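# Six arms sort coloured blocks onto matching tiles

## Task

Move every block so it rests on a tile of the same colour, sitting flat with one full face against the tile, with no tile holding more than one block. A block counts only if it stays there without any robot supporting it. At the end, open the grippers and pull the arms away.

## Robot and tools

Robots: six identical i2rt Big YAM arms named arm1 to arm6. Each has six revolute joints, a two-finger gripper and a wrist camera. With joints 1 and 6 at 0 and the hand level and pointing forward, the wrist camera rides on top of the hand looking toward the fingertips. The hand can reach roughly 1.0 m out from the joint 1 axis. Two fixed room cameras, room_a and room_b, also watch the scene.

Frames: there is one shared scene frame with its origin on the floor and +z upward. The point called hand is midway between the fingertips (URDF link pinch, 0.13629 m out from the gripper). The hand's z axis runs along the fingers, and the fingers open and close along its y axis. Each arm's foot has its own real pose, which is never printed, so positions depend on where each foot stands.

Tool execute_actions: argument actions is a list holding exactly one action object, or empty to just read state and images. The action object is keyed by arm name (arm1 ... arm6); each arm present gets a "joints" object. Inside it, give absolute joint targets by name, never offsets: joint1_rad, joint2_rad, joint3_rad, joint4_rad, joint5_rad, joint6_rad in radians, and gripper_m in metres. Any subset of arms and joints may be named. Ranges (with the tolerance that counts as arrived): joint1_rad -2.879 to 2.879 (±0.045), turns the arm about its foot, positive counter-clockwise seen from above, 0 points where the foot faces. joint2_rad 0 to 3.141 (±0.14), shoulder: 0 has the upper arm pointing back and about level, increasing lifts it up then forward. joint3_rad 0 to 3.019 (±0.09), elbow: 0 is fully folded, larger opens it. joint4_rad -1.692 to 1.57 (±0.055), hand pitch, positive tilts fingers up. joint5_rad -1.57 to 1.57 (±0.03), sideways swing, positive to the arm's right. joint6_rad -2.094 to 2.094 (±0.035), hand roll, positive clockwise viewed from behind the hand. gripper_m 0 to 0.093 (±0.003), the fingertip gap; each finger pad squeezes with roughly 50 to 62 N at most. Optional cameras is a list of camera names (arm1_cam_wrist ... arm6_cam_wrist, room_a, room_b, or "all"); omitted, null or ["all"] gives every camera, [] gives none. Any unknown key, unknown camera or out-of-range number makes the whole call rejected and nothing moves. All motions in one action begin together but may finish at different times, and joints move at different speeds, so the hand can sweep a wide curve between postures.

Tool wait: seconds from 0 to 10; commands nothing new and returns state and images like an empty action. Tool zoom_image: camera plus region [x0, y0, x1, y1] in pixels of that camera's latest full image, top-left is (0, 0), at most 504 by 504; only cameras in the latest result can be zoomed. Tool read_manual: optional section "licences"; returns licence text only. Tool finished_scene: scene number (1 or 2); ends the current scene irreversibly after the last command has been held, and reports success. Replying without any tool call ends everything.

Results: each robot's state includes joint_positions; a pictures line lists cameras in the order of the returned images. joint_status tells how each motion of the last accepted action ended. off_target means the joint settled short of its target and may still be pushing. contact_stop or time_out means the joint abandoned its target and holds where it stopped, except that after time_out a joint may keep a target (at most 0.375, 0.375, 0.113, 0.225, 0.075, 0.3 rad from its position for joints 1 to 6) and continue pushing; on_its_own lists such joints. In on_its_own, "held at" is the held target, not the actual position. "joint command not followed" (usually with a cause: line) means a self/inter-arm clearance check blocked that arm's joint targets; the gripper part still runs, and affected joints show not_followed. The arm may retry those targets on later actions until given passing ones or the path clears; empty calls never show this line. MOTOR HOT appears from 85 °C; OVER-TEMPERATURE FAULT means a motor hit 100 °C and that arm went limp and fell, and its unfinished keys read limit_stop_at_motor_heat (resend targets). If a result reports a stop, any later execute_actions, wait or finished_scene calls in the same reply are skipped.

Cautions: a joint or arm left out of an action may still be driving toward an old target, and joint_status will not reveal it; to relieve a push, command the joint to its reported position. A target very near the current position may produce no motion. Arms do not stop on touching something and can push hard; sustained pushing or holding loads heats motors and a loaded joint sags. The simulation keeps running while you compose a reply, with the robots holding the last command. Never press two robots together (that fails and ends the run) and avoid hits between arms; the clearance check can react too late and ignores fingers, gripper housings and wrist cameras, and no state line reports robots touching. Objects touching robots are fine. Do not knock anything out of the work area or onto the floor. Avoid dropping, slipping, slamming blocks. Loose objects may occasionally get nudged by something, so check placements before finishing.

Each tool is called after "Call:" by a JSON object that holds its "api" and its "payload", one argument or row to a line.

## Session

Call:
{"api": "execute_actions", "payload": {
  "actions": []
}}

Scene clock: 0.00 s.
Motor temperatures (°C, as the motors report them): arm1=[21 27 27 21 19 19] | arm2=[20 28 26 19 21 20] | arm3=[20 22 22 19 20 19] | arm4=[20 22 26 21 19 19] | arm5=[21 20 23 21 21 20] | arm6=[19 23 22 20 21 19]
arm1.joint_positions: joint1_rad=-0.431 joint2_rad=+0.441 joint3_rad=+1.663 joint4_rad=-1.367 joint5_rad=-0.022 joint6_rad=-0.730 gripper_m=+0.094
arm1.joint_status: not commanded
arm1.hand: x=-0.0034 y=-0.0578 z=+1.3283 quat_wxyz=(-0.620, +0.654, -0.387, -0.195) (m; scene frame)
arm2.joint_positions: joint1_rad=-0.493 joint2_rad=+0.322 joint3_rad=+1.617 joint4_rad=-1.423 joint5_rad=-0.167 joint6_rad=-0.498 gripper_m=+0.095
arm2.joint_status: not commanded
arm2.hand: x=+1.1072 y=-0.3504 z=+1.3331 quat_wxyz=(-0.658, +0.341, -0.671, +0.009) (m; scene frame)
arm3.joint_positions: joint1_rad=+0.782 joint2_rad=+0.370 joint3_rad=+1.464 joint4_rad=-1.380 joint5_rad=-0.145 joint6_rad=-0.080 gripper_m=+0.094
arm3.joint_status: not commanded
arm3.hand: x=-0.2241 y=+0.9484 z=+1.2299 quat_wxyz=(-0.399, -0.583, -0.548, +0.448) (m; scene frame)
arm4.joint_positions: joint1_rad=-0.368 joint2_rad=+0.585 joint3_rad=+1.618 joint4_rad=-1.567 joint5_rad=+0.279 joint6_rad=-0.116 gripper_m=+0.095
arm4.joint_status: not commanded
arm4.hand: x=-1.1147 y=-0.8378 z=+1.3004 quat_wxyz=(-0.139, -0.739, -0.449, +0.482) (m; scene frame)
arm5.joint_positions: joint1_rad=-0.176 joint2_rad=+0.390 joint3_rad=+1.464 joint4_rad=-1.136 joint5_rad=-0.061 joint6_rad=+0.308 gripper_m=+0.094
arm5.joint_status: not commanded
arm5.hand: x=+1.3767 y=-1.5824 z=+1.2770 quat_wxyz=(-0.686, -0.224, -0.692, -0.006) (m; scene frame)
arm6.joint_positions: joint1_rad=-0.612 joint2_rad=+0.297 joint3_rad=+1.321 joint4_rad=-1.159 joint5_rad=+0.251 joint6_rad=-0.556 gripper_m=+0.095
arm6.joint_status: not commanded
arm6.hand: x=-0.9853 y=+1.7827 z=+1.2781 quat_wxyz=(-0.656, +0.342, -0.669, +0.075) (m; scene frame)
pictures: arm1_cam_wrist, arm2_cam_wrist, arm3_cam_wrist, arm4_cam_wrist, arm5_cam_wrist, arm6_cam_wrist, room_a, room_b
Images, in order (width x height): arm1_cam_wrist 504x504, arm2_cam_wrist 504x504, arm3_cam_wrist 504x504, arm4_cam_wrist 504x504, arm5_cam_wrist 504x504, arm6_cam_wrist 504x504, room_a 504x504, room_b 504x504.

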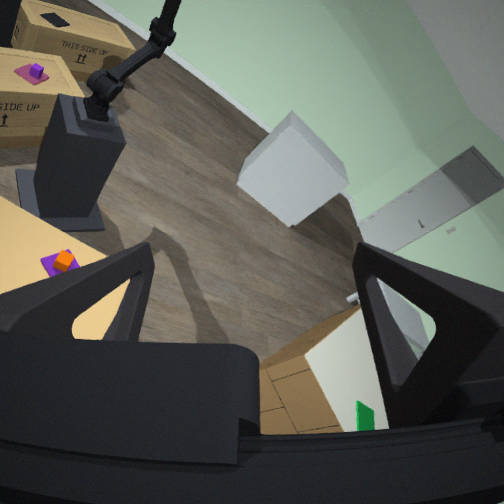

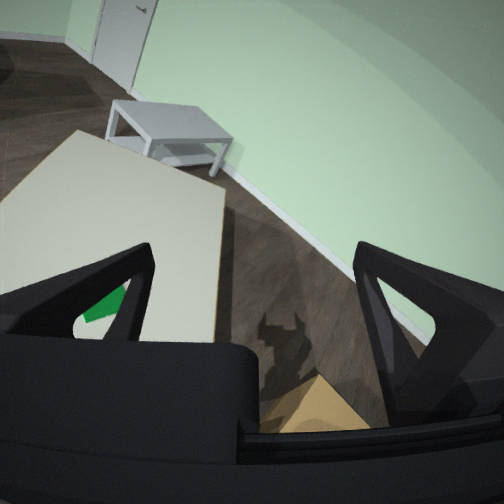

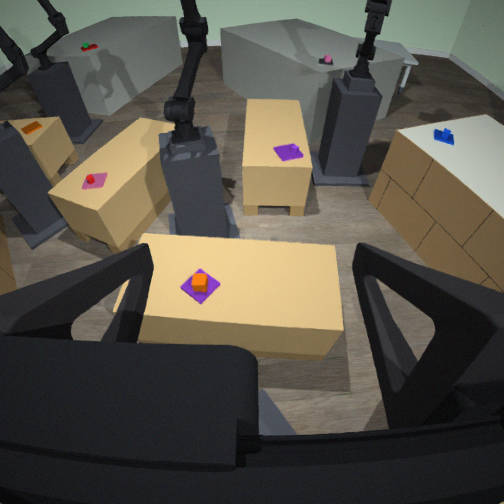

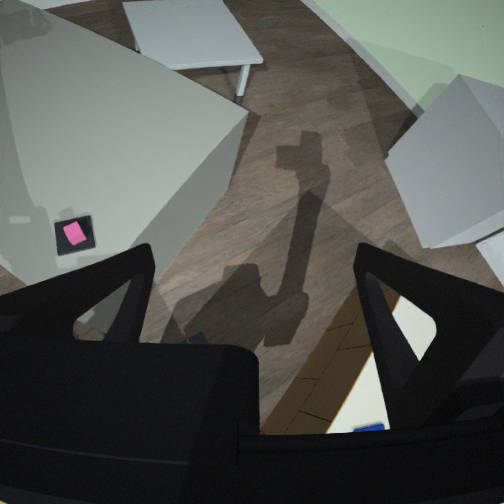

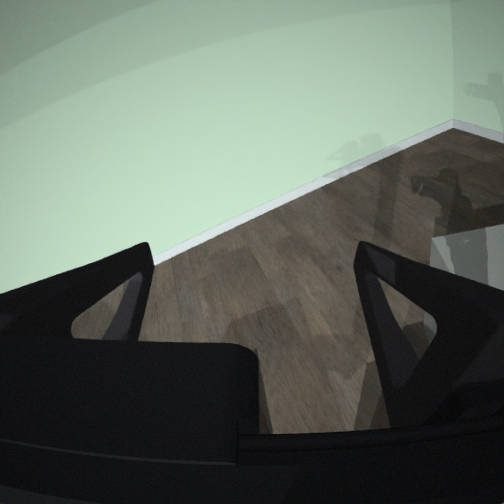

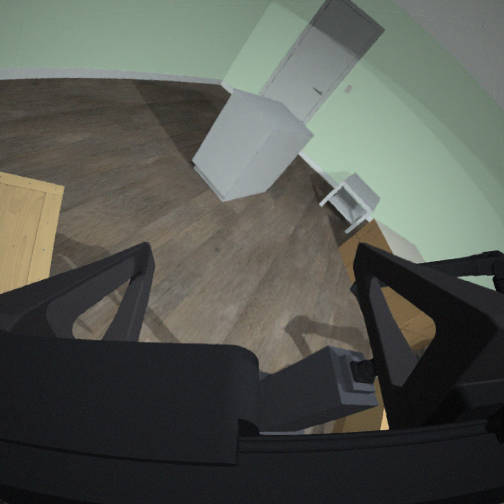

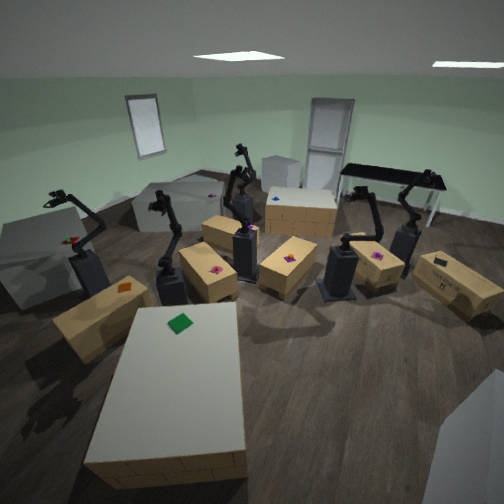

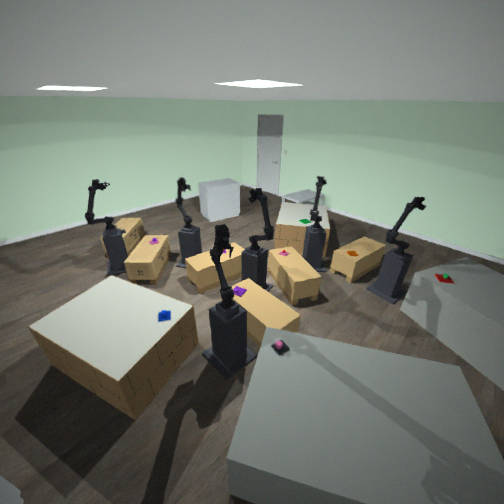

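Call:
{"api": "zoom_image", "payload": {
  "camera": "arm3_cam_wrist",
  "region": [230, 90, 470, 230]
}}

Call:
{"api": "zoom_image", "payload": {
  "camera": "room_b",
  "region": [140, 230, 320, 360]
}}

Call:
{"api": "zoom_image", "payload": {
  "camera": "arm3_cam_wrist",
  "region": [0, 20, 240, 320]
}}

Region (230, 90, 470, 230) of arm3_cam_wrist's 504x504 image, scaled by 2.100, with more detail than that image has; it fills the top 294 rows of this view, and the rest is white.

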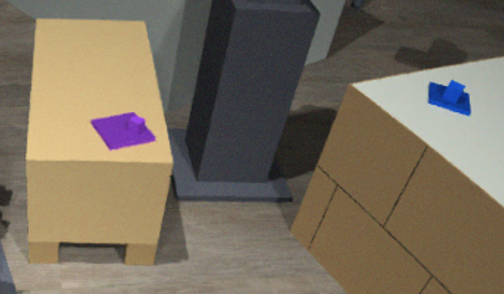

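Region (140, 230, 320, 360) of room_b's 504x504 image, scaled by 2.800, with more detail than that image has.

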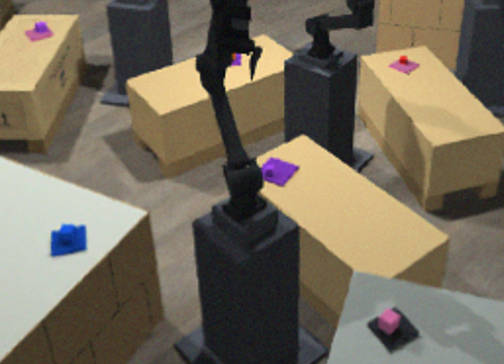

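Region (0, 20, 240, 320) of arm3_cam_wrist's 504x504 image, scaled by 1.680, with more detail than that image has; it fills the left 403 columns of this view, and the rest is white.

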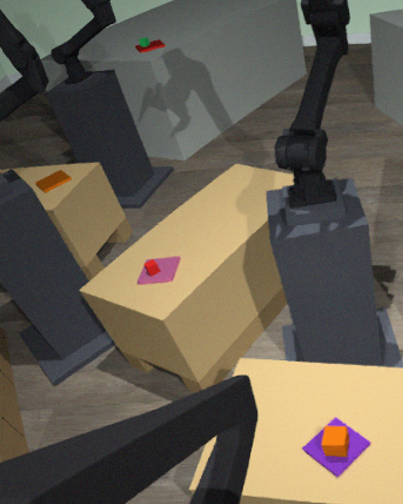

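Call:
{"api": "execute_actions", "payload": {
  "actions": [
    {"arm1": {"joints": {"joint1_rad": -0.074, "joint2_rad": 2.14, "joint3_rad": 1.585, "joint4_rad": -0.975, "joint5_rad": 0, "joint6_rad": 0}}, "arm2": {"joints": {"joint1_rad": 2.10, "joint2_rad": 1.875, "joint3_rad": 1.59, "joint4_rad": -1.24, "joint5_rad": 0, "joint6_rad": 0}}, "arm3": {"joints": {"joint1_rad": -1.333, "joint2_rad": 2.005, "joint3_rad": 1.505, "joint4_rad": -1.025, "joint5_rad": 0, "joint6_rad": 0}}, "arm4": {"joints": {"joint1_rad": 0.10, "joint2_rad": 1.99, "joint3_rad": 1.885, "joint4_rad": -1.43, "joint5_rad": 0, "joint6_rad": 0}}, "arm5": {"joints": {"joint1_rad": -1.45, "joint2_rad": 1.92, "joint3_rad": 1.96, "joint4_rad": -1.59, "joint5_rad": 0, "joint6_rad": 0}}}
  ],
  "cameras": ["arm1_cam_wrist", "arm2_cam_wrist", "arm3_cam_wrist", "arm4_cam_wrist", "arm5_cam_wrist"]
}}

Scene clock: 122.33 s.
Motor temperatures (°C, as the motors report them): arm1=[21 26 28 21 19 19] | arm2=[20 27 27 19 21 20] | arm3=[20 22 24 19 20 19] | arm4=[20 22 29 21 19 19] | arm5=[21 21 25 21 21 20] | arm6=[19 23 24 20 21 19]
arm1.joint_positions: joint1_rad=-0.080 joint2_rad=+2.144 joint3_rad=+1.576 joint4_rad=-0.975 joint5_rad=-0.002 joint6_rad=-0.007 gripper_m=+0.094
arm1.joint_status: all done
arm1.hand: x=-0.0792 y=+0.4636 z=+0.6059 quat_wxyz=(-0.005, +0.744, -0.669, -0.006) (m; scene frame)
arm2.joint_positions: joint1_rad=+2.108 joint2_rad=+1.885 joint3_rad=+1.585 joint4_rad=-1.243 joint5_rad=+0.000 joint6_rad=-0.010 gripper_m=+0.095
arm2.joint_status: all done
arm2.hand: x=+0.5273 y=-0.2483 z=+0.7939 quat_wxyz=(+0.003, +0.993, -0.120, -0.015) (m; scene frame)
arm3.joint_positions: joint1_rad=-1.339 joint2_rad=+2.019 joint3_rad=+1.496 joint4_rad=-1.022 joint5_rad=+0.000 joint6_rad=-0.010 gripper_m=+0.094
arm3.joint_status: all done
arm3.hand: x=-0.6273 y=+1.4701 z=+0.6300 quat_wxyz=(+0.007, -0.925, +0.381, +0.007) (m; scene frame)
arm4.joint_positions: joint1_rad=+0.091 joint2_rad=+1.986 joint3_rad=+1.871 joint4_rad=-1.434 joint5_rad=+0.003 joint6_rad=-0.009 gripper_m=+0.095
arm4.joint_status: all done
arm4.hand: x=-0.9879 y=-1.3472 z=+0.8597 quat_wxyz=(-0.011, -0.694, -0.720, +0.005) (m; scene frame)
arm5.joint_positions: joint1_rad=-1.446 joint2_rad=+1.937 joint3_rad=+1.936 joint4_rad=-1.575 joint5_rad=-0.001 joint6_rad=+0.012 gripper_m=+0.094
arm5.joint_status: all done
arm5.hand: x=+1.2200 y=-2.1438 z=+0.8273 quat_wxyz=(+0.002, -0.734, -0.679, -0.007) (m; scene frame)
arm6.joint_positions: joint1_rad=-0.612 joint2_rad=+0.297 joint3_rad=+1.321 joint4_rad=-1.159 joint5_rad=+0.251 joint6_rad=-0.556 gripper_m=+0.095
arm6.joint_status: not commanded
arm6.hand: x=-0.9853 y=+1.7827 z=+1.2781 quat_wxyz=(-0.656, +0.342, -0.669, +0.075) (m; scene frame)
pictures: arm1_cam_wrist, arm2_cam_wrist, arm3_cam_wrist, arm4_cam_wrist, arm5_cam_wrist
Images, in order (width x height): arm1_cam_wrist 504x504, arm2_cam_wrist 504x504, arm3_cam_wrist 504x504, arm4_cam_wrist 504x504, arm5_cam_wrist 504x504.

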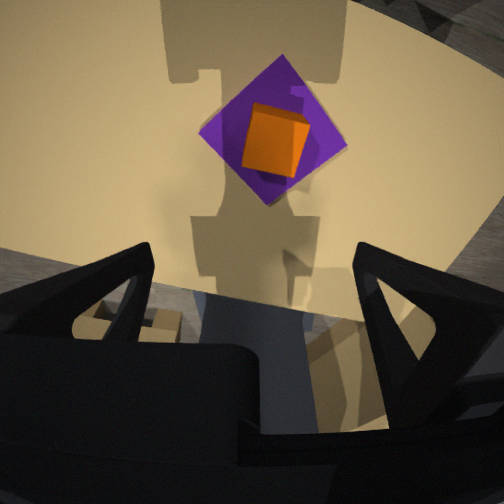

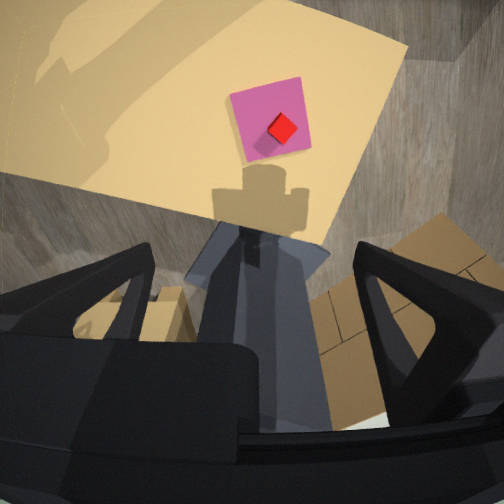

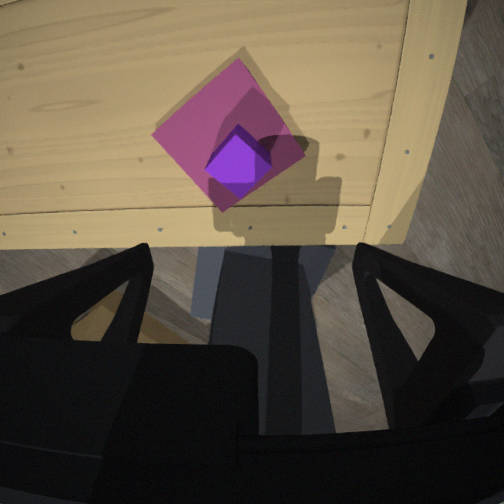

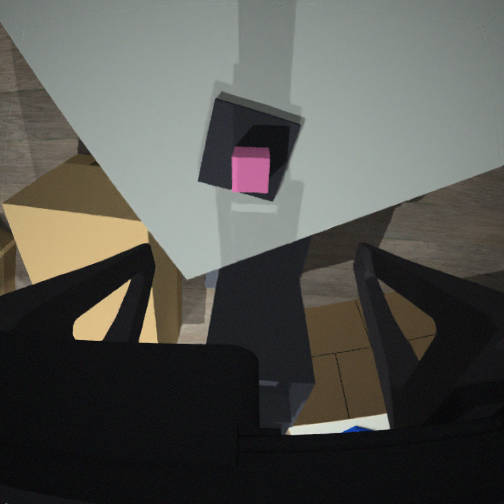

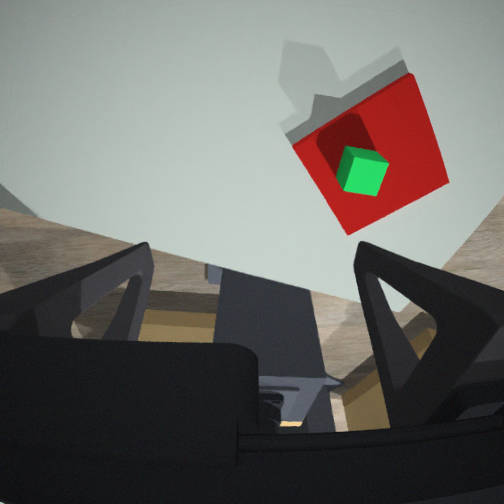

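Call:
{"api": "zoom_image", "payload": {
  "camera": "arm1_cam_wrist",
  "region": [190, 45, 358, 213]
}}

Call:
{"api": "zoom_image", "payload": {
  "camera": "arm2_cam_wrist",
  "region": [220, 65, 325, 170]
}}

Call:
{"api": "zoom_image", "payload": {
  "camera": "arm3_cam_wrist",
  "region": [145, 48, 313, 216]
}}

Call:
{"api": "zoom_image", "payload": {
  "camera": "arm4_cam_wrist",
  "region": [190, 85, 316, 211]
}}

Call:
{"api": "zoom_image", "payload": {
  "camera": "arm5_cam_wrist",
  "region": [285, 65, 453, 240]
}}

Region (190, 45, 358, 213) of arm1_cam_wrist's 504x504 image, scaled by 3.000, with more detail than that image has.

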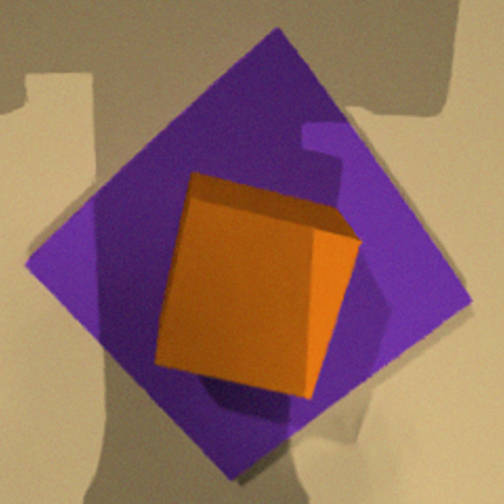

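Region (220, 65, 325, 170) of arm2_cam_wrist's 504x504 image, scaled by 4.800, with more detail than that image has.

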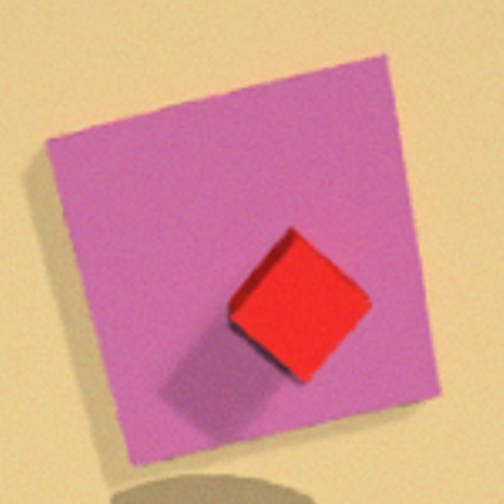

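Region (145, 48, 313, 216) of arm3_cam_wrist's 504x504 image, scaled by 3.000, with more detail than that image has.

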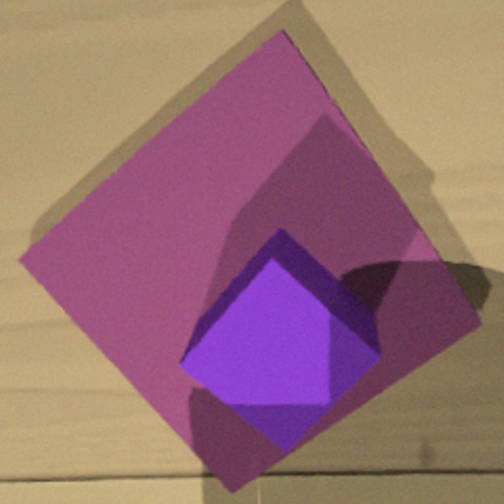

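Region (190, 85, 316, 211) of arm4_cam_wrist's 504x504 image, scaled by 4.000, with more detail than that image has.

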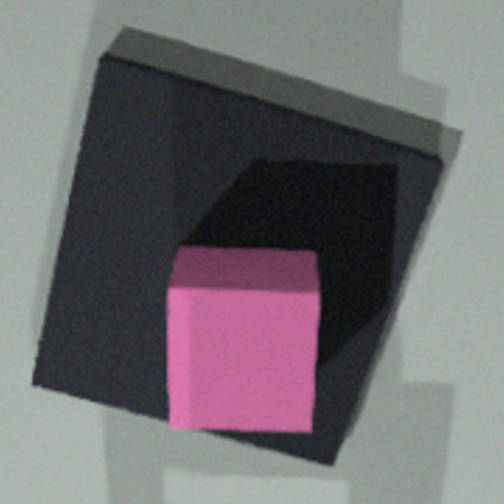

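Region (285, 65, 453, 240) of arm5_cam_wrist's 504x504 image, scaled by 2.880, with more detail than that image has; it fills the left 484 columns of this view, and the rest is white.

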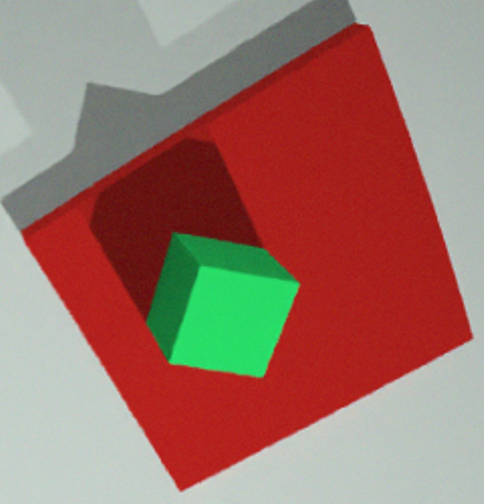

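Call:
{"api": "execute_actions", "payload": {
  "actions": [
    {"arm1": {"joints": {"joint1_rad": -0.115, "joint2_rad": 2.465, "joint3_rad": 1.658, "joint4_rad": -0.725, "joint6_rad": 0.203}}, "arm2": {"joints": {"joint1_rad": 2.028, "joint2_rad": 2.428, "joint3_rad": 1.452, "joint4_rad": -0.545, "joint6_rad": 0.61}}, "arm3": {"joints": {"joint1_rad": -1.306, "joint2_rad": 2.32, "joint3_rad": 1.432, "joint4_rad": -0.635, "joint6_rad": 0.755}}, "arm4": {"joints": {"joint1_rad": 0.11, "joint2_rad": 2.055, "joint3_rad": 1.515, "joint4_rad": -1.01, "joint6_rad": 0.035}}, "arm5": {"joints": {"joint1_rad": -1.62, "joint2_rad": 1.89, "joint3_rad": 1.75, "joint4_rad": -1.385, "joint6_rad": -0.02}}}
  ],
  "cameras": ["arm1_cam_wrist", "arm2_cam_wrist", "arm3_cam_wrist", "arm4_cam_wrist", "arm5_cam_wrist"]
}}

Scene clock: 244.03 s.
Motor temperatures (°C, as the motors report them): arm1=[21 29 30 21 19 19] | arm2=[20 29 29 19 21 20] | arm3=[20 25 25 19 20 19] | arm4=[20 26 32 21 19 19] | arm5=[21 24 28 21 21 21] | arm6=[19 22 24 20 21 19]
arm1.joint_positions: joint1_rad=-0.119 joint2_rad=+2.459 joint3_rad=+1.647 joint4_rad=-0.733 joint5_rad=-0.004 joint6_rad=+0.195 gripper_m=+0.094
arm1.joint_status: all done
arm1.hand: x=-0.0563 y=+0.4785 z=+0.4389 quat_wxyz=(-0.004, +0.658, -0.753, -0.007) (m; scene frame)
arm2.joint_positions: joint1_rad=+2.021 joint2_rad=+2.455 joint3_rad=+1.434 joint4_rad=-0.561 joint5_rad=+0.000 joint6_rad=+0.600 gripper_m=+0.095
arm2.joint_status: all done
arm2.hand: x=+0.5597 y=-0.2107 z=+0.4290 quat_wxyz=(+0.004, +0.892, -0.451, +0.006) (m; scene frame)
arm3.joint_positions: joint1_rad=-1.306 joint2_rad=+2.340 joint3_rad=+1.409 joint4_rad=-0.643 joint5_rad=+0.000 joint6_rad=+0.742 gripper_m=+0.094
arm3.joint_status: all done
arm3.hand: x=-0.6218 y=+1.4402 z=+0.4272 quat_wxyz=(+0.003, -0.731, +0.682, -0.006) (m; scene frame)
arm4.joint_positions: joint1_rad=+0.096 joint2_rad=+2.056 joint3_rad=+1.513 joint4_rad=-1.027 joint5_rad=+0.003 joint6_rad=+0.026 gripper_m=+0.095
arm4.joint_status: all done
arm4.hand: x=-0.9837 y=-1.3114 z=+0.6905 quat_wxyz=(-0.004, -0.704, -0.710, -0.003) (m; scene frame)
arm5.joint_positions: joint1_rad=-1.616 joint2_rad=+1.905 joint3_rad=+1.747 joint4_rad=-1.402 joint5_rad=+0.000 joint6_rad=-0.008 gripper_m=+0.094
arm5.joint_status: all done
arm5.hand: x=+1.1216 y=-2.1170 z=+0.7738 quat_wxyz=(-0.003, -0.783, -0.622, +0.000) (m; scene frame)
arm6.joint_positions: joint1_rad=-0.612 joint2_rad=+0.297 joint3_rad=+1.321 joint4_rad=-1.159 joint5_rad=+0.251 joint6_rad=-0.556 gripper_m=+0.095
arm6.joint_status: not commanded
arm6.hand: x=-0.9853 y=+1.7827 z=+1.2781 quat_wxyz=(-0.656, +0.342, -0.669, +0.075) (m; scene frame)
pictures: arm1_cam_wrist, arm2_cam_wrist, arm3_cam_wrist, arm4_cam_wrist, arm5_cam_wrist
Images, in order (width x height): arm1_cam_wrist 504x504, arm2_cam_wrist 504x504, arm3_cam_wrist 504x504, arm4_cam_wrist 504x504, arm5_cam_wrist 504x504.

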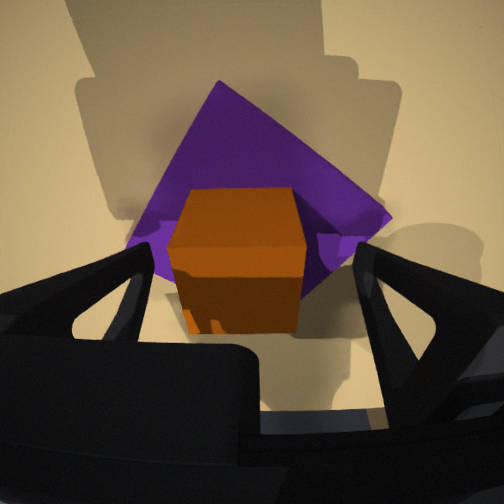

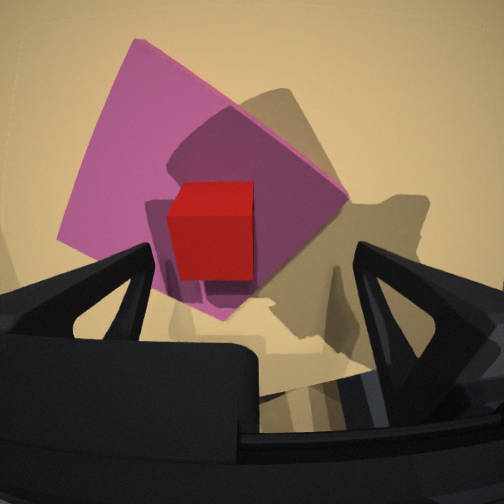

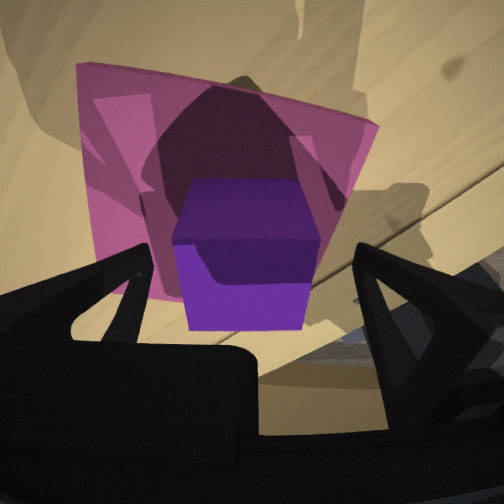

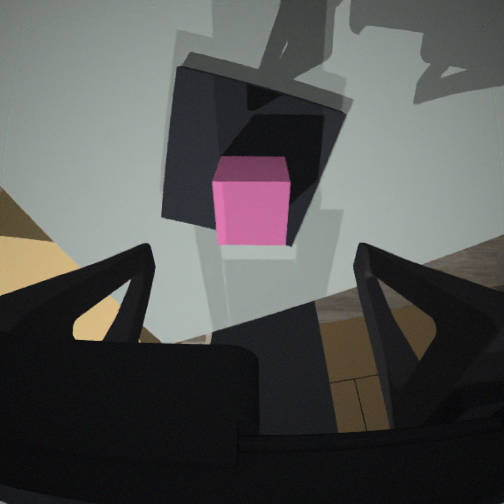

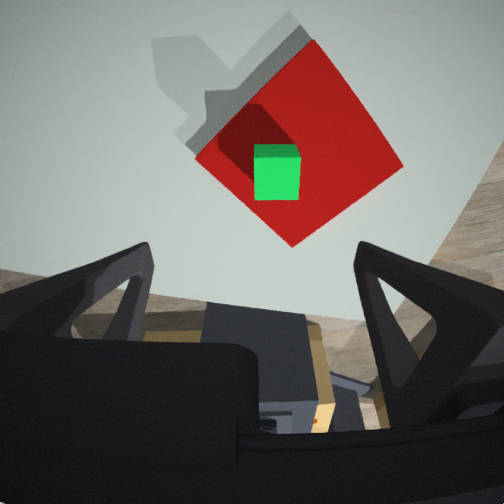

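Call:
{"api": "zoom_image", "payload": {
  "camera": "arm5_cam_wrist",
  "region": [235, 130, 319, 214]
}}

Call:
{"api": "zoom_image", "payload": {
  "camera": "arm4_cam_wrist",
  "region": [195, 145, 307, 257]
}}

Region (235, 130, 319, 214) of arm5_cam_wrist's 504x504 image, scaled by 6.000, with more detail than that image has.

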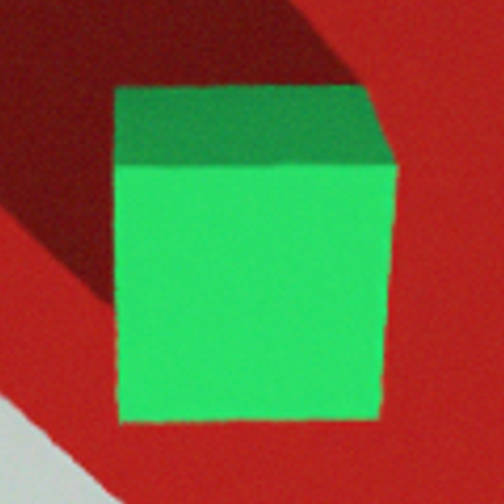

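Region (195, 145, 307, 257) of arm4_cam_wrist's 504x504 image, scaled by 4.500, with more detail than that image has.

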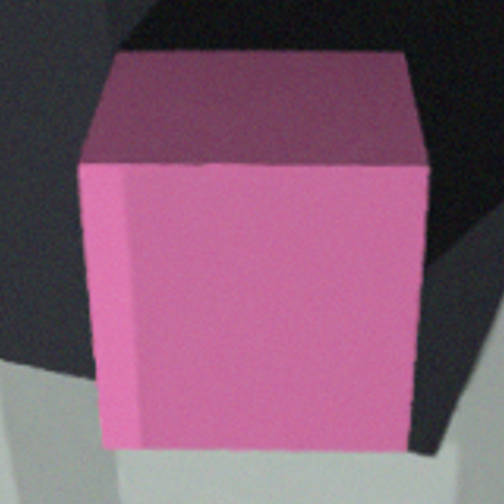

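Call:
{"api": "execute_actions", "payload": {
  "actions": [
    {"arm1": {"joints": {"gripper_m": 0.027}}, "arm2": {"joints": {"joint2_rad": 2.49, "joint3_rad": 1.527, "joint4_rad": -0.605}}, "arm3": {"joints": {"gripper_m": 0.027}}, "arm4": {"joints": {"joint2_rad": 2.148, "joint3_rad": 1.488, "joint4_rad": -0.895}}, "arm5": {"joints": {"joint1_rad": -1.655, "joint2_rad": 2.0, "joint3_rad": 1.472, "joint4_rad": -1.012, "joint6_rad": -0.06}}}
  ],
  "cameras": ["arm1_cam_wrist", "arm2_cam_wrist", "arm3_cam_wrist", "arm4_cam_wrist", "arm5_cam_wrist"]
}}

Scene clock: 297.87 s.
Motor temperatures (°C, as the motors report them): arm1=[21 30 29 21 19 19] | arm2=[20 31 28 19 21 20] | arm3=[20 26 24 19 20 19] | arm4=[20 27 30 21 19 19] | arm5=[21 25 27 21 21 21] | arm6=[19 22 24 20 21 19]
arm1.joint_positions: joint1_rad=-0.119 joint2_rad=+2.459 joint3_rad=+1.647 joint4_rad=-0.732 joint5_rad=-0.002 joint6_rad=+0.196 gripper_m=+0.047
arm1.joint_status: gripper_m off_target (ended at +0.047, target +0.027)
arm1.hand: x=-0.0561 y=+0.4786 z=+0.4389 quat_wxyz=(-0.005, +0.657, -0.754, -0.006) (m; scene frame)
arm2.joint_positions: joint1_rad=+2.021 joint2_rad=+2.470 joint3_rad=+1.494 joint4_rad=-0.591 joint5_rad=+0.000 joint6_rad=+0.600 gripper_m=+0.095
arm2.joint_status: all done
arm2.hand: x=+0.5397 y=-0.2036 z=+0.4338 quat_wxyz=(+0.005, +0.892, -0.452, -0.002) (m; scene frame)
arm3.joint_positions: joint1_rad=-1.306 joint2_rad=+2.340 joint3_rad=+1.409 joint4_rad=-0.643 joint5_rad=+0.000 joint6_rad=+0.743 gripper_m=+0.047
arm3.joint_status: gripper_m off_target (ended at +0.047, target +0.027)
arm3.hand: x=-0.6219 y=+1.4402 z=+0.4272 quat_wxyz=(+0.003, -0.731, +0.682, -0.006) (m; scene frame)
arm4.joint_positions: joint1_rad=+0.096 joint2_rad=+2.138 joint3_rad=+1.494 joint4_rad=-0.912 joint5_rad=+0.003 joint6_rad=+0.026 gripper_m=+0.095
arm4.joint_status: all done
arm4.hand: x=-0.9828 y=-1.3172 z=+0.6378 quat_wxyz=(-0.009, -0.704, -0.710, +0.002) (m; scene frame)
arm5.joint_positions: joint1_rad=-1.648 joint2_rad=+2.006 joint3_rad=+1.476 joint4_rad=-1.029 joint5_rad=+0.003 joint6_rad=-0.049 gripper_m=+0.094
arm5.joint_status: all done
arm5.hand: x=+1.1081 y=-2.0968 z=+0.6197 quat_wxyz=(-0.001, -0.780, -0.626, +0.000) (m; scene frame)
arm6.joint_positions: joint1_rad=-0.612 joint2_rad=+0.297 joint3_rad=+1.321 joint4_rad=-1.159 joint5_rad=+0.251 joint6_rad=-0.556 gripper_m=+0.095
arm6.joint_status: not commanded
arm6.hand: x=-0.9853 y=+1.7827 z=+1.2781 quat_wxyz=(-0.656, +0.342, -0.669, +0.075) (m; scene frame)
pictures: arm1_cam_wrist, arm2_cam_wrist, arm3_cam_wrist, arm4_cam_wrist, arm5_cam_wrist
Images, in order (width x height): arm1_cam_wrist 504x504, arm2_cam_wrist 504x504, arm3_cam_wrist 504x504, arm4_cam_wrist 504x504, arm5_cam_wrist 504x504.

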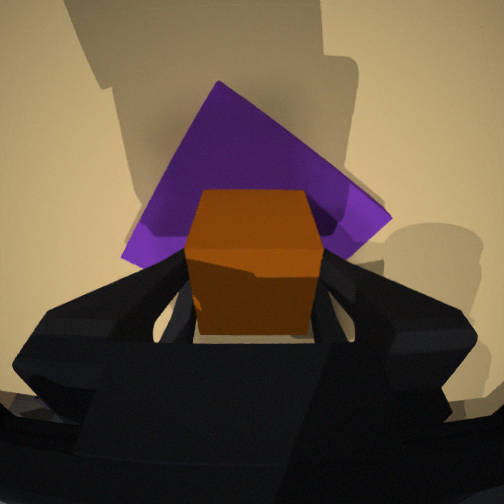

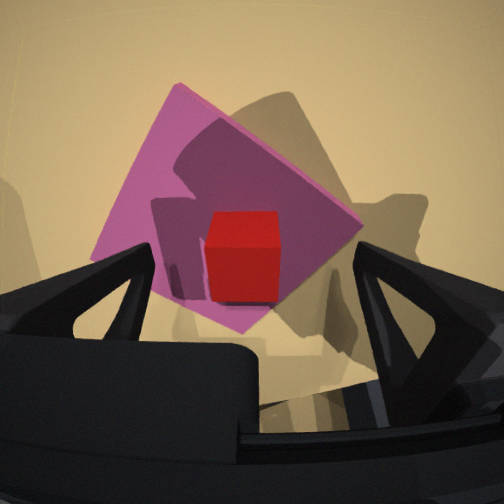

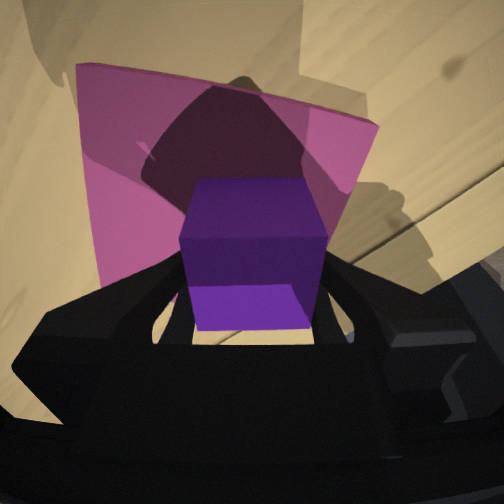

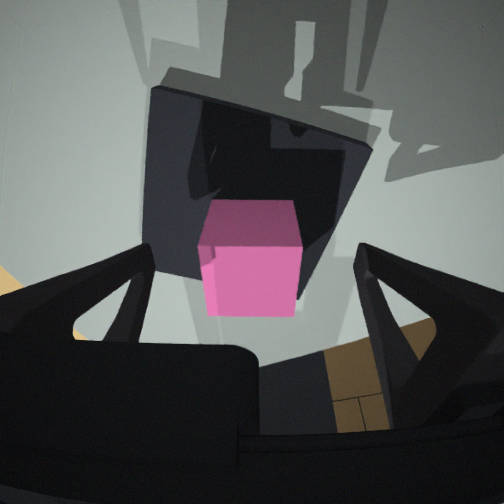

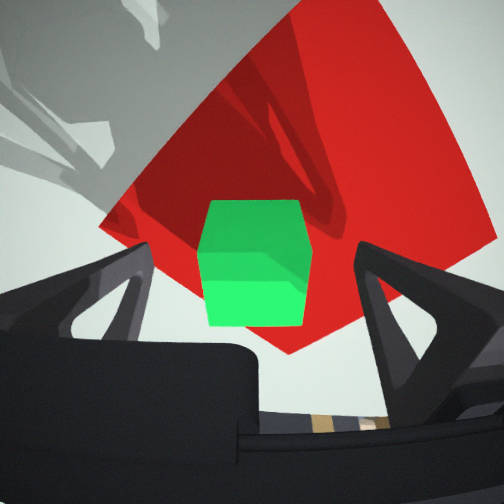

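Call:
{"api": "execute_actions", "payload": {
  "actions": [
    {"arm1": {"joints": {"joint2_rad": 2.33, "joint4_rad": -0.87}}, "arm2": {"joints": {"joint2_rad": 2.51, "joint4_rad": -0.562, "gripper_m": 0.014}}, "arm3": {"joints": {"joint2_rad": 2.21, "joint4_rad": -0.775}}, "arm4": {"joints": {"joint2_rad": 2.183, "joint4_rad": -0.875}}, "arm5": {"joints": {"gripper_m": 0.022}}}
  ],
  "cameras": ["arm2_cam_wrist", "arm4_cam_wrist", "arm5_cam_wrist"]
}}

Scene clock: 341.23 s.
Motor temperatures (°C, as the motors report them): arm1=[21 30 29 21 19 19] | arm2=[20 30 28 19 21 20] | arm3=[20 26 24 19 20 19] | arm4=[20 27 30 21 19 19] | arm5=[21 25 26 21 21 21] | arm6=[19 22 24 20 21 19]
arm1.joint_positions: joint1_rad=-0.119 joint2_rad=+2.318 joint3_rad=+1.647 joint4_rad=-0.862 joint5_rad=-0.002 joint6_rad=+0.196 gripper_m=+0.047
arm1.joint_status: all done
arm1.hand: x=-0.0570 y=+0.4893 z=+0.5241 quat_wxyz=(-0.008, +0.657, -0.754, -0.011) (m; scene frame)
arm2.joint_positions: joint1_rad=+2.021 joint2_rad=+2.487 joint3_rad=+1.494 joint4_rad=-0.579 joint5_rad=+0.000 joint6_rad=+0.601 gripper_m=+0.032
arm2.joint_status: gripper_m off_target (ended at +0.032, target +0.014); the others done
arm2.hand: x=+0.5432 y=-0.2050 z=+0.4241 quat_wxyz=(+0.005, +0.892, -0.452, +0.001) (m; scene frame)
arm3.joint_positions: joint1_rad=-1.306 joint2_rad=+2.218 joint3_rad=+1.409 joint4_rad=-0.767 joint5_rad=+0.000 joint6_rad=+0.743 gripper_m=+0.047
arm3.joint_status: all done
arm3.hand: x=-0.6265 y=+1.4439 z=+0.4937 quat_wxyz=(+0.003, -0.731, +0.682, -0.007) (m; scene frame)
arm4.joint_positions: joint1_rad=+0.096 joint2_rad=+2.157 joint3_rad=+1.494 joint4_rad=-0.892 joint5_rad=+0.003 joint6_rad=+0.026 gripper_m=+0.095
arm4.joint_status: all done
arm4.hand: x=-0.9827 y=-1.3183 z=+0.6269 quat_wxyz=(-0.009, -0.704, -0.710, +0.002) (m; scene frame)
arm5.joint_positions: joint1_rad=-1.648 joint2_rad=+2.006 joint3_rad=+1.476 joint4_rad=-1.029 joint5_rad=+0.002 joint6_rad=-0.049 gripper_m=+0.037
arm5.joint_status: gripper_m off_target (ended at +0.037, target +0.022)
arm5.hand: x=+1.1081 y=-2.0969 z=+0.6197 quat_wxyz=(-0.001, -0.780, -0.626, +0.000) (m; scene frame)
arm6.joint_positions: joint1_rad=-0.612 joint2_rad=+0.297 joint3_rad=+1.321 joint4_rad=-1.159 joint5_rad=+0.251 joint6_rad=-0.556 gripper_m=+0.095
arm6.joint_status: not commanded
arm6.hand: x=-0.9853 y=+1.7827 z=+1.2781 quat_wxyz=(-0.656, +0.342, -0.669, +0.075) (m; scene frame)
pictures: arm2_cam_wrist, arm4_cam_wrist, arm5_cam_wrist
Images, in order (width x height): arm2_cam_wrist 504x504, arm4_cam_wrist 504x504, arm5_cam_wrist 504x504.

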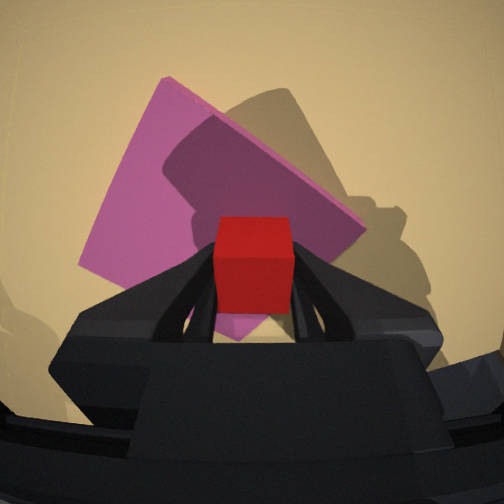

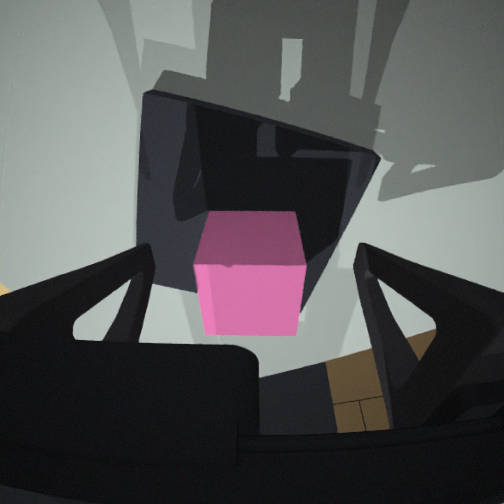

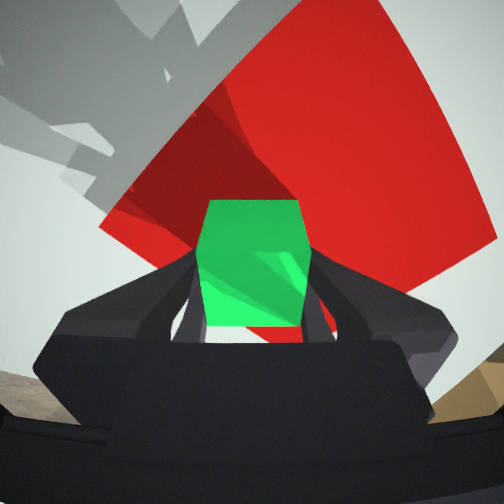

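Call:
{"api": "execute_actions", "payload": {
  "actions": [
    {"arm1": {"joints": {"joint1_rad": -2.197, "joint2_rad": 2.355, "joint3_rad": 1.455, "joint4_rad": -0.643, "joint6_rad": -0.45}}, "arm2": {"joints": {"joint1_rad": -2.06, "joint2_rad": 1.657, "joint3_rad": 1.525, "joint4_rad": -1.43, "joint6_rad": 1.57}}, "arm3": {"joints": {"joint1_rad": 1.295, "joint2_rad": 2.315, "joint3_rad": 1.555, "joint4_rad": -0.79, "joint6_rad": 1.03}}, "arm4": {"joints": {"gripper_m": 0.025}}, "arm5": {"joints": {"joint1_rad": 1.40, "joint2_rad": 1.84, "joint3_rad": 1.52, "joint4_rad": -1.235, "joint6_rad": 1.57}}}
  ],
  "cameras": ["arm1_cam_wrist", "arm2_cam_wrist", "arm3_cam_wrist", "arm4_cam_wrist", "arm5_cam_wrist", "room_a"]
}}

Scene clock: 435.90 s.
Motor temperatures (°C, as the motors report them): arm1=[21 31 30 21 19 19] | arm2=[20 30 28 19 21 20] | arm3=[20 26 24 19 20 19] | arm4=[20 27 29 21 19 19] | arm5=[21 26 26 21 21 21] | arm6=[19 22 24 20 21 19]
arm1.joint_positions: joint1_rad=-2.203 joint2_rad=+2.359 joint3_rad=+1.460 joint4_rad=-0.638 joint5_rad=+0.000 joint6_rad=-0.443 gripper_m=+0.047
arm1.joint_status: all done
arm1.hand: x=+0.5069 y=-0.4047 z=+0.4613 quat_wxyz=(-0.017, -0.005, -1.000, +0.013) (m; scene frame)
arm2.joint_positions: joint1_rad=-2.065 joint2_rad=+1.657 joint3_rad=+1.531 joint4_rad=-1.416 joint5_rad=+0.001 joint6_rad=+1.561 gripper_m=+0.032
arm2.joint_status: all done
arm2.hand: x=+1.2293 y=-0.8772 z=+0.8947 quat_wxyz=(-0.019, -0.989, -0.149, +0.001) (m; scene frame)
arm3.joint_positions: joint1_rad=+1.296 joint2_rad=+2.330 joint3_rad=+1.548 joint4_rad=-0.783 joint5_rad=-0.001 joint6_rad=+1.018 gripper_m=+0.047
arm3.joint_status: all done
arm3.hand: x=-0.0531 y=+0.4718 z=+0.4739 quat_wxyz=(-0.005, -0.916, -0.401, -0.005) (m; scene frame)
arm4.joint_positions: joint1_rad=+0.096 joint2_rad=+2.157 joint3_rad=+1.494 joint4_rad=-0.892 joint5_rad=+0.002 joint6_rad=+0.027 gripper_m=+0.041
arm4.joint_status: gripper_m off_target (ended at +0.041, target +0.025)
arm4.hand: x=-0.9825 y=-1.3182 z=+0.6269 quat_wxyz=(-0.009, -0.704, -0.710, +0.002) (m; scene frame)
arm5.joint_positions: joint1_rad=+1.406 joint2_rad=+1.860 joint3_rad=+1.492 joint4_rad=-1.220 joint5_rad=+0.000 joint6_rad=+1.558 gripper_m=+0.037
arm5.joint_status: all done
arm5.hand: x=+1.4508 y=-1.0301 z=+0.7148 quat_wxyz=(-0.001, -0.170, -0.985, +0.004) (m; scene frame)
arm6.joint_positions: joint1_rad=-0.612 joint2_rad=+0.297 joint3_rad=+1.321 joint4_rad=-1.159 joint5_rad=+0.251 joint6_rad=-0.556 gripper_m=+0.095
arm6.joint_status: not commanded
arm6.hand: x=-0.9853 y=+1.7827 z=+1.2781 quat_wxyz=(-0.656, +0.342, -0.669, +0.075) (m; scene frame)
pictures: arm1_cam_wrist, arm2_cam_wrist, arm3_cam_wrist, arm4_cam_wrist, arm5_cam_wrist, room_a
Images, in order (width x height): arm1_cam_wrist 504x504, arm2_cam_wrist 504x504, arm3_cam_wrist 504x504, arm4_cam_wrist 504x504, arm5_cam_wrist 504x504, room_a 504x504.

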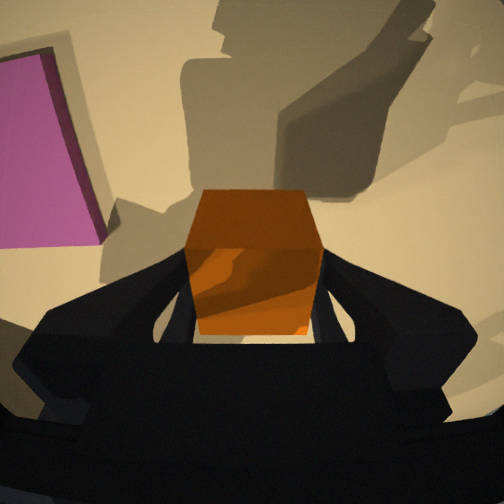

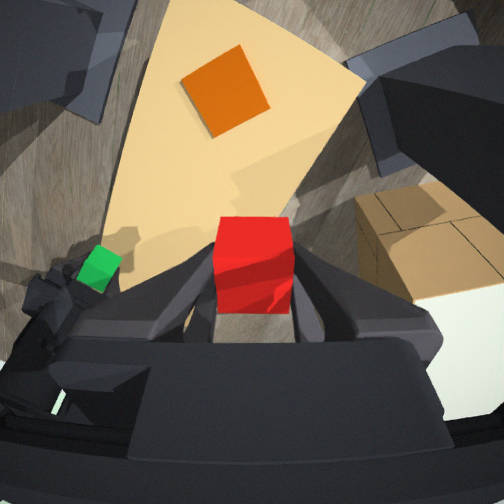

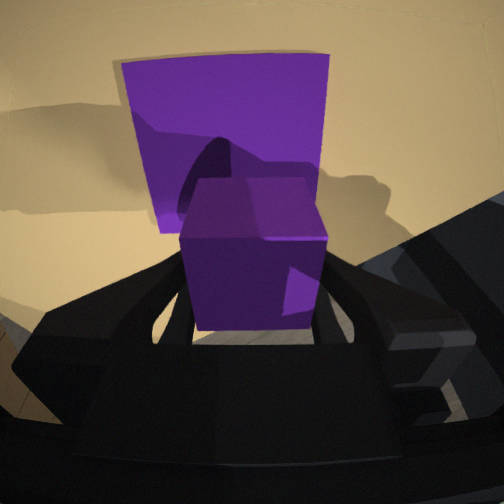

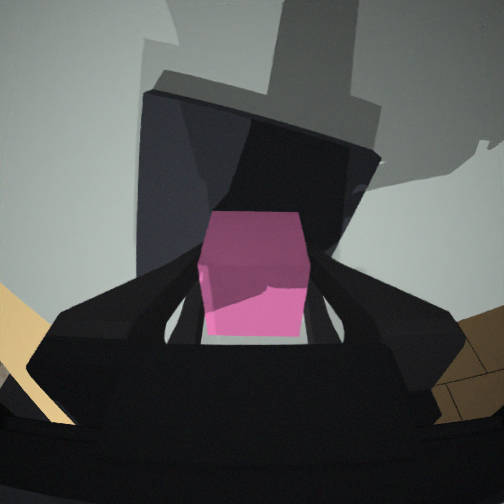

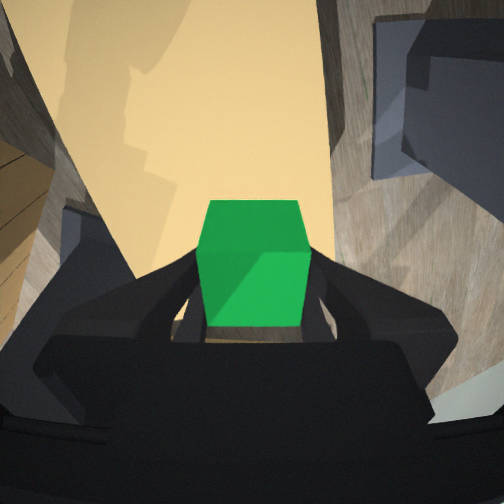

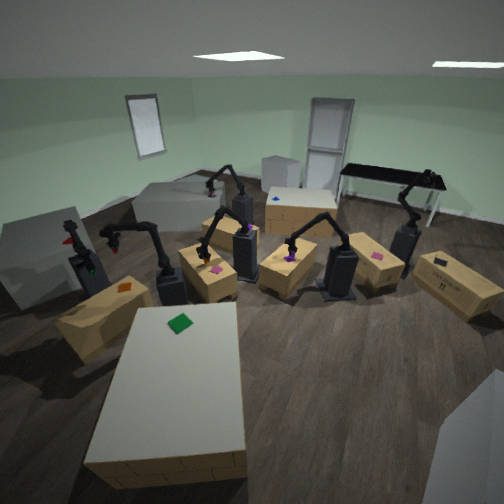

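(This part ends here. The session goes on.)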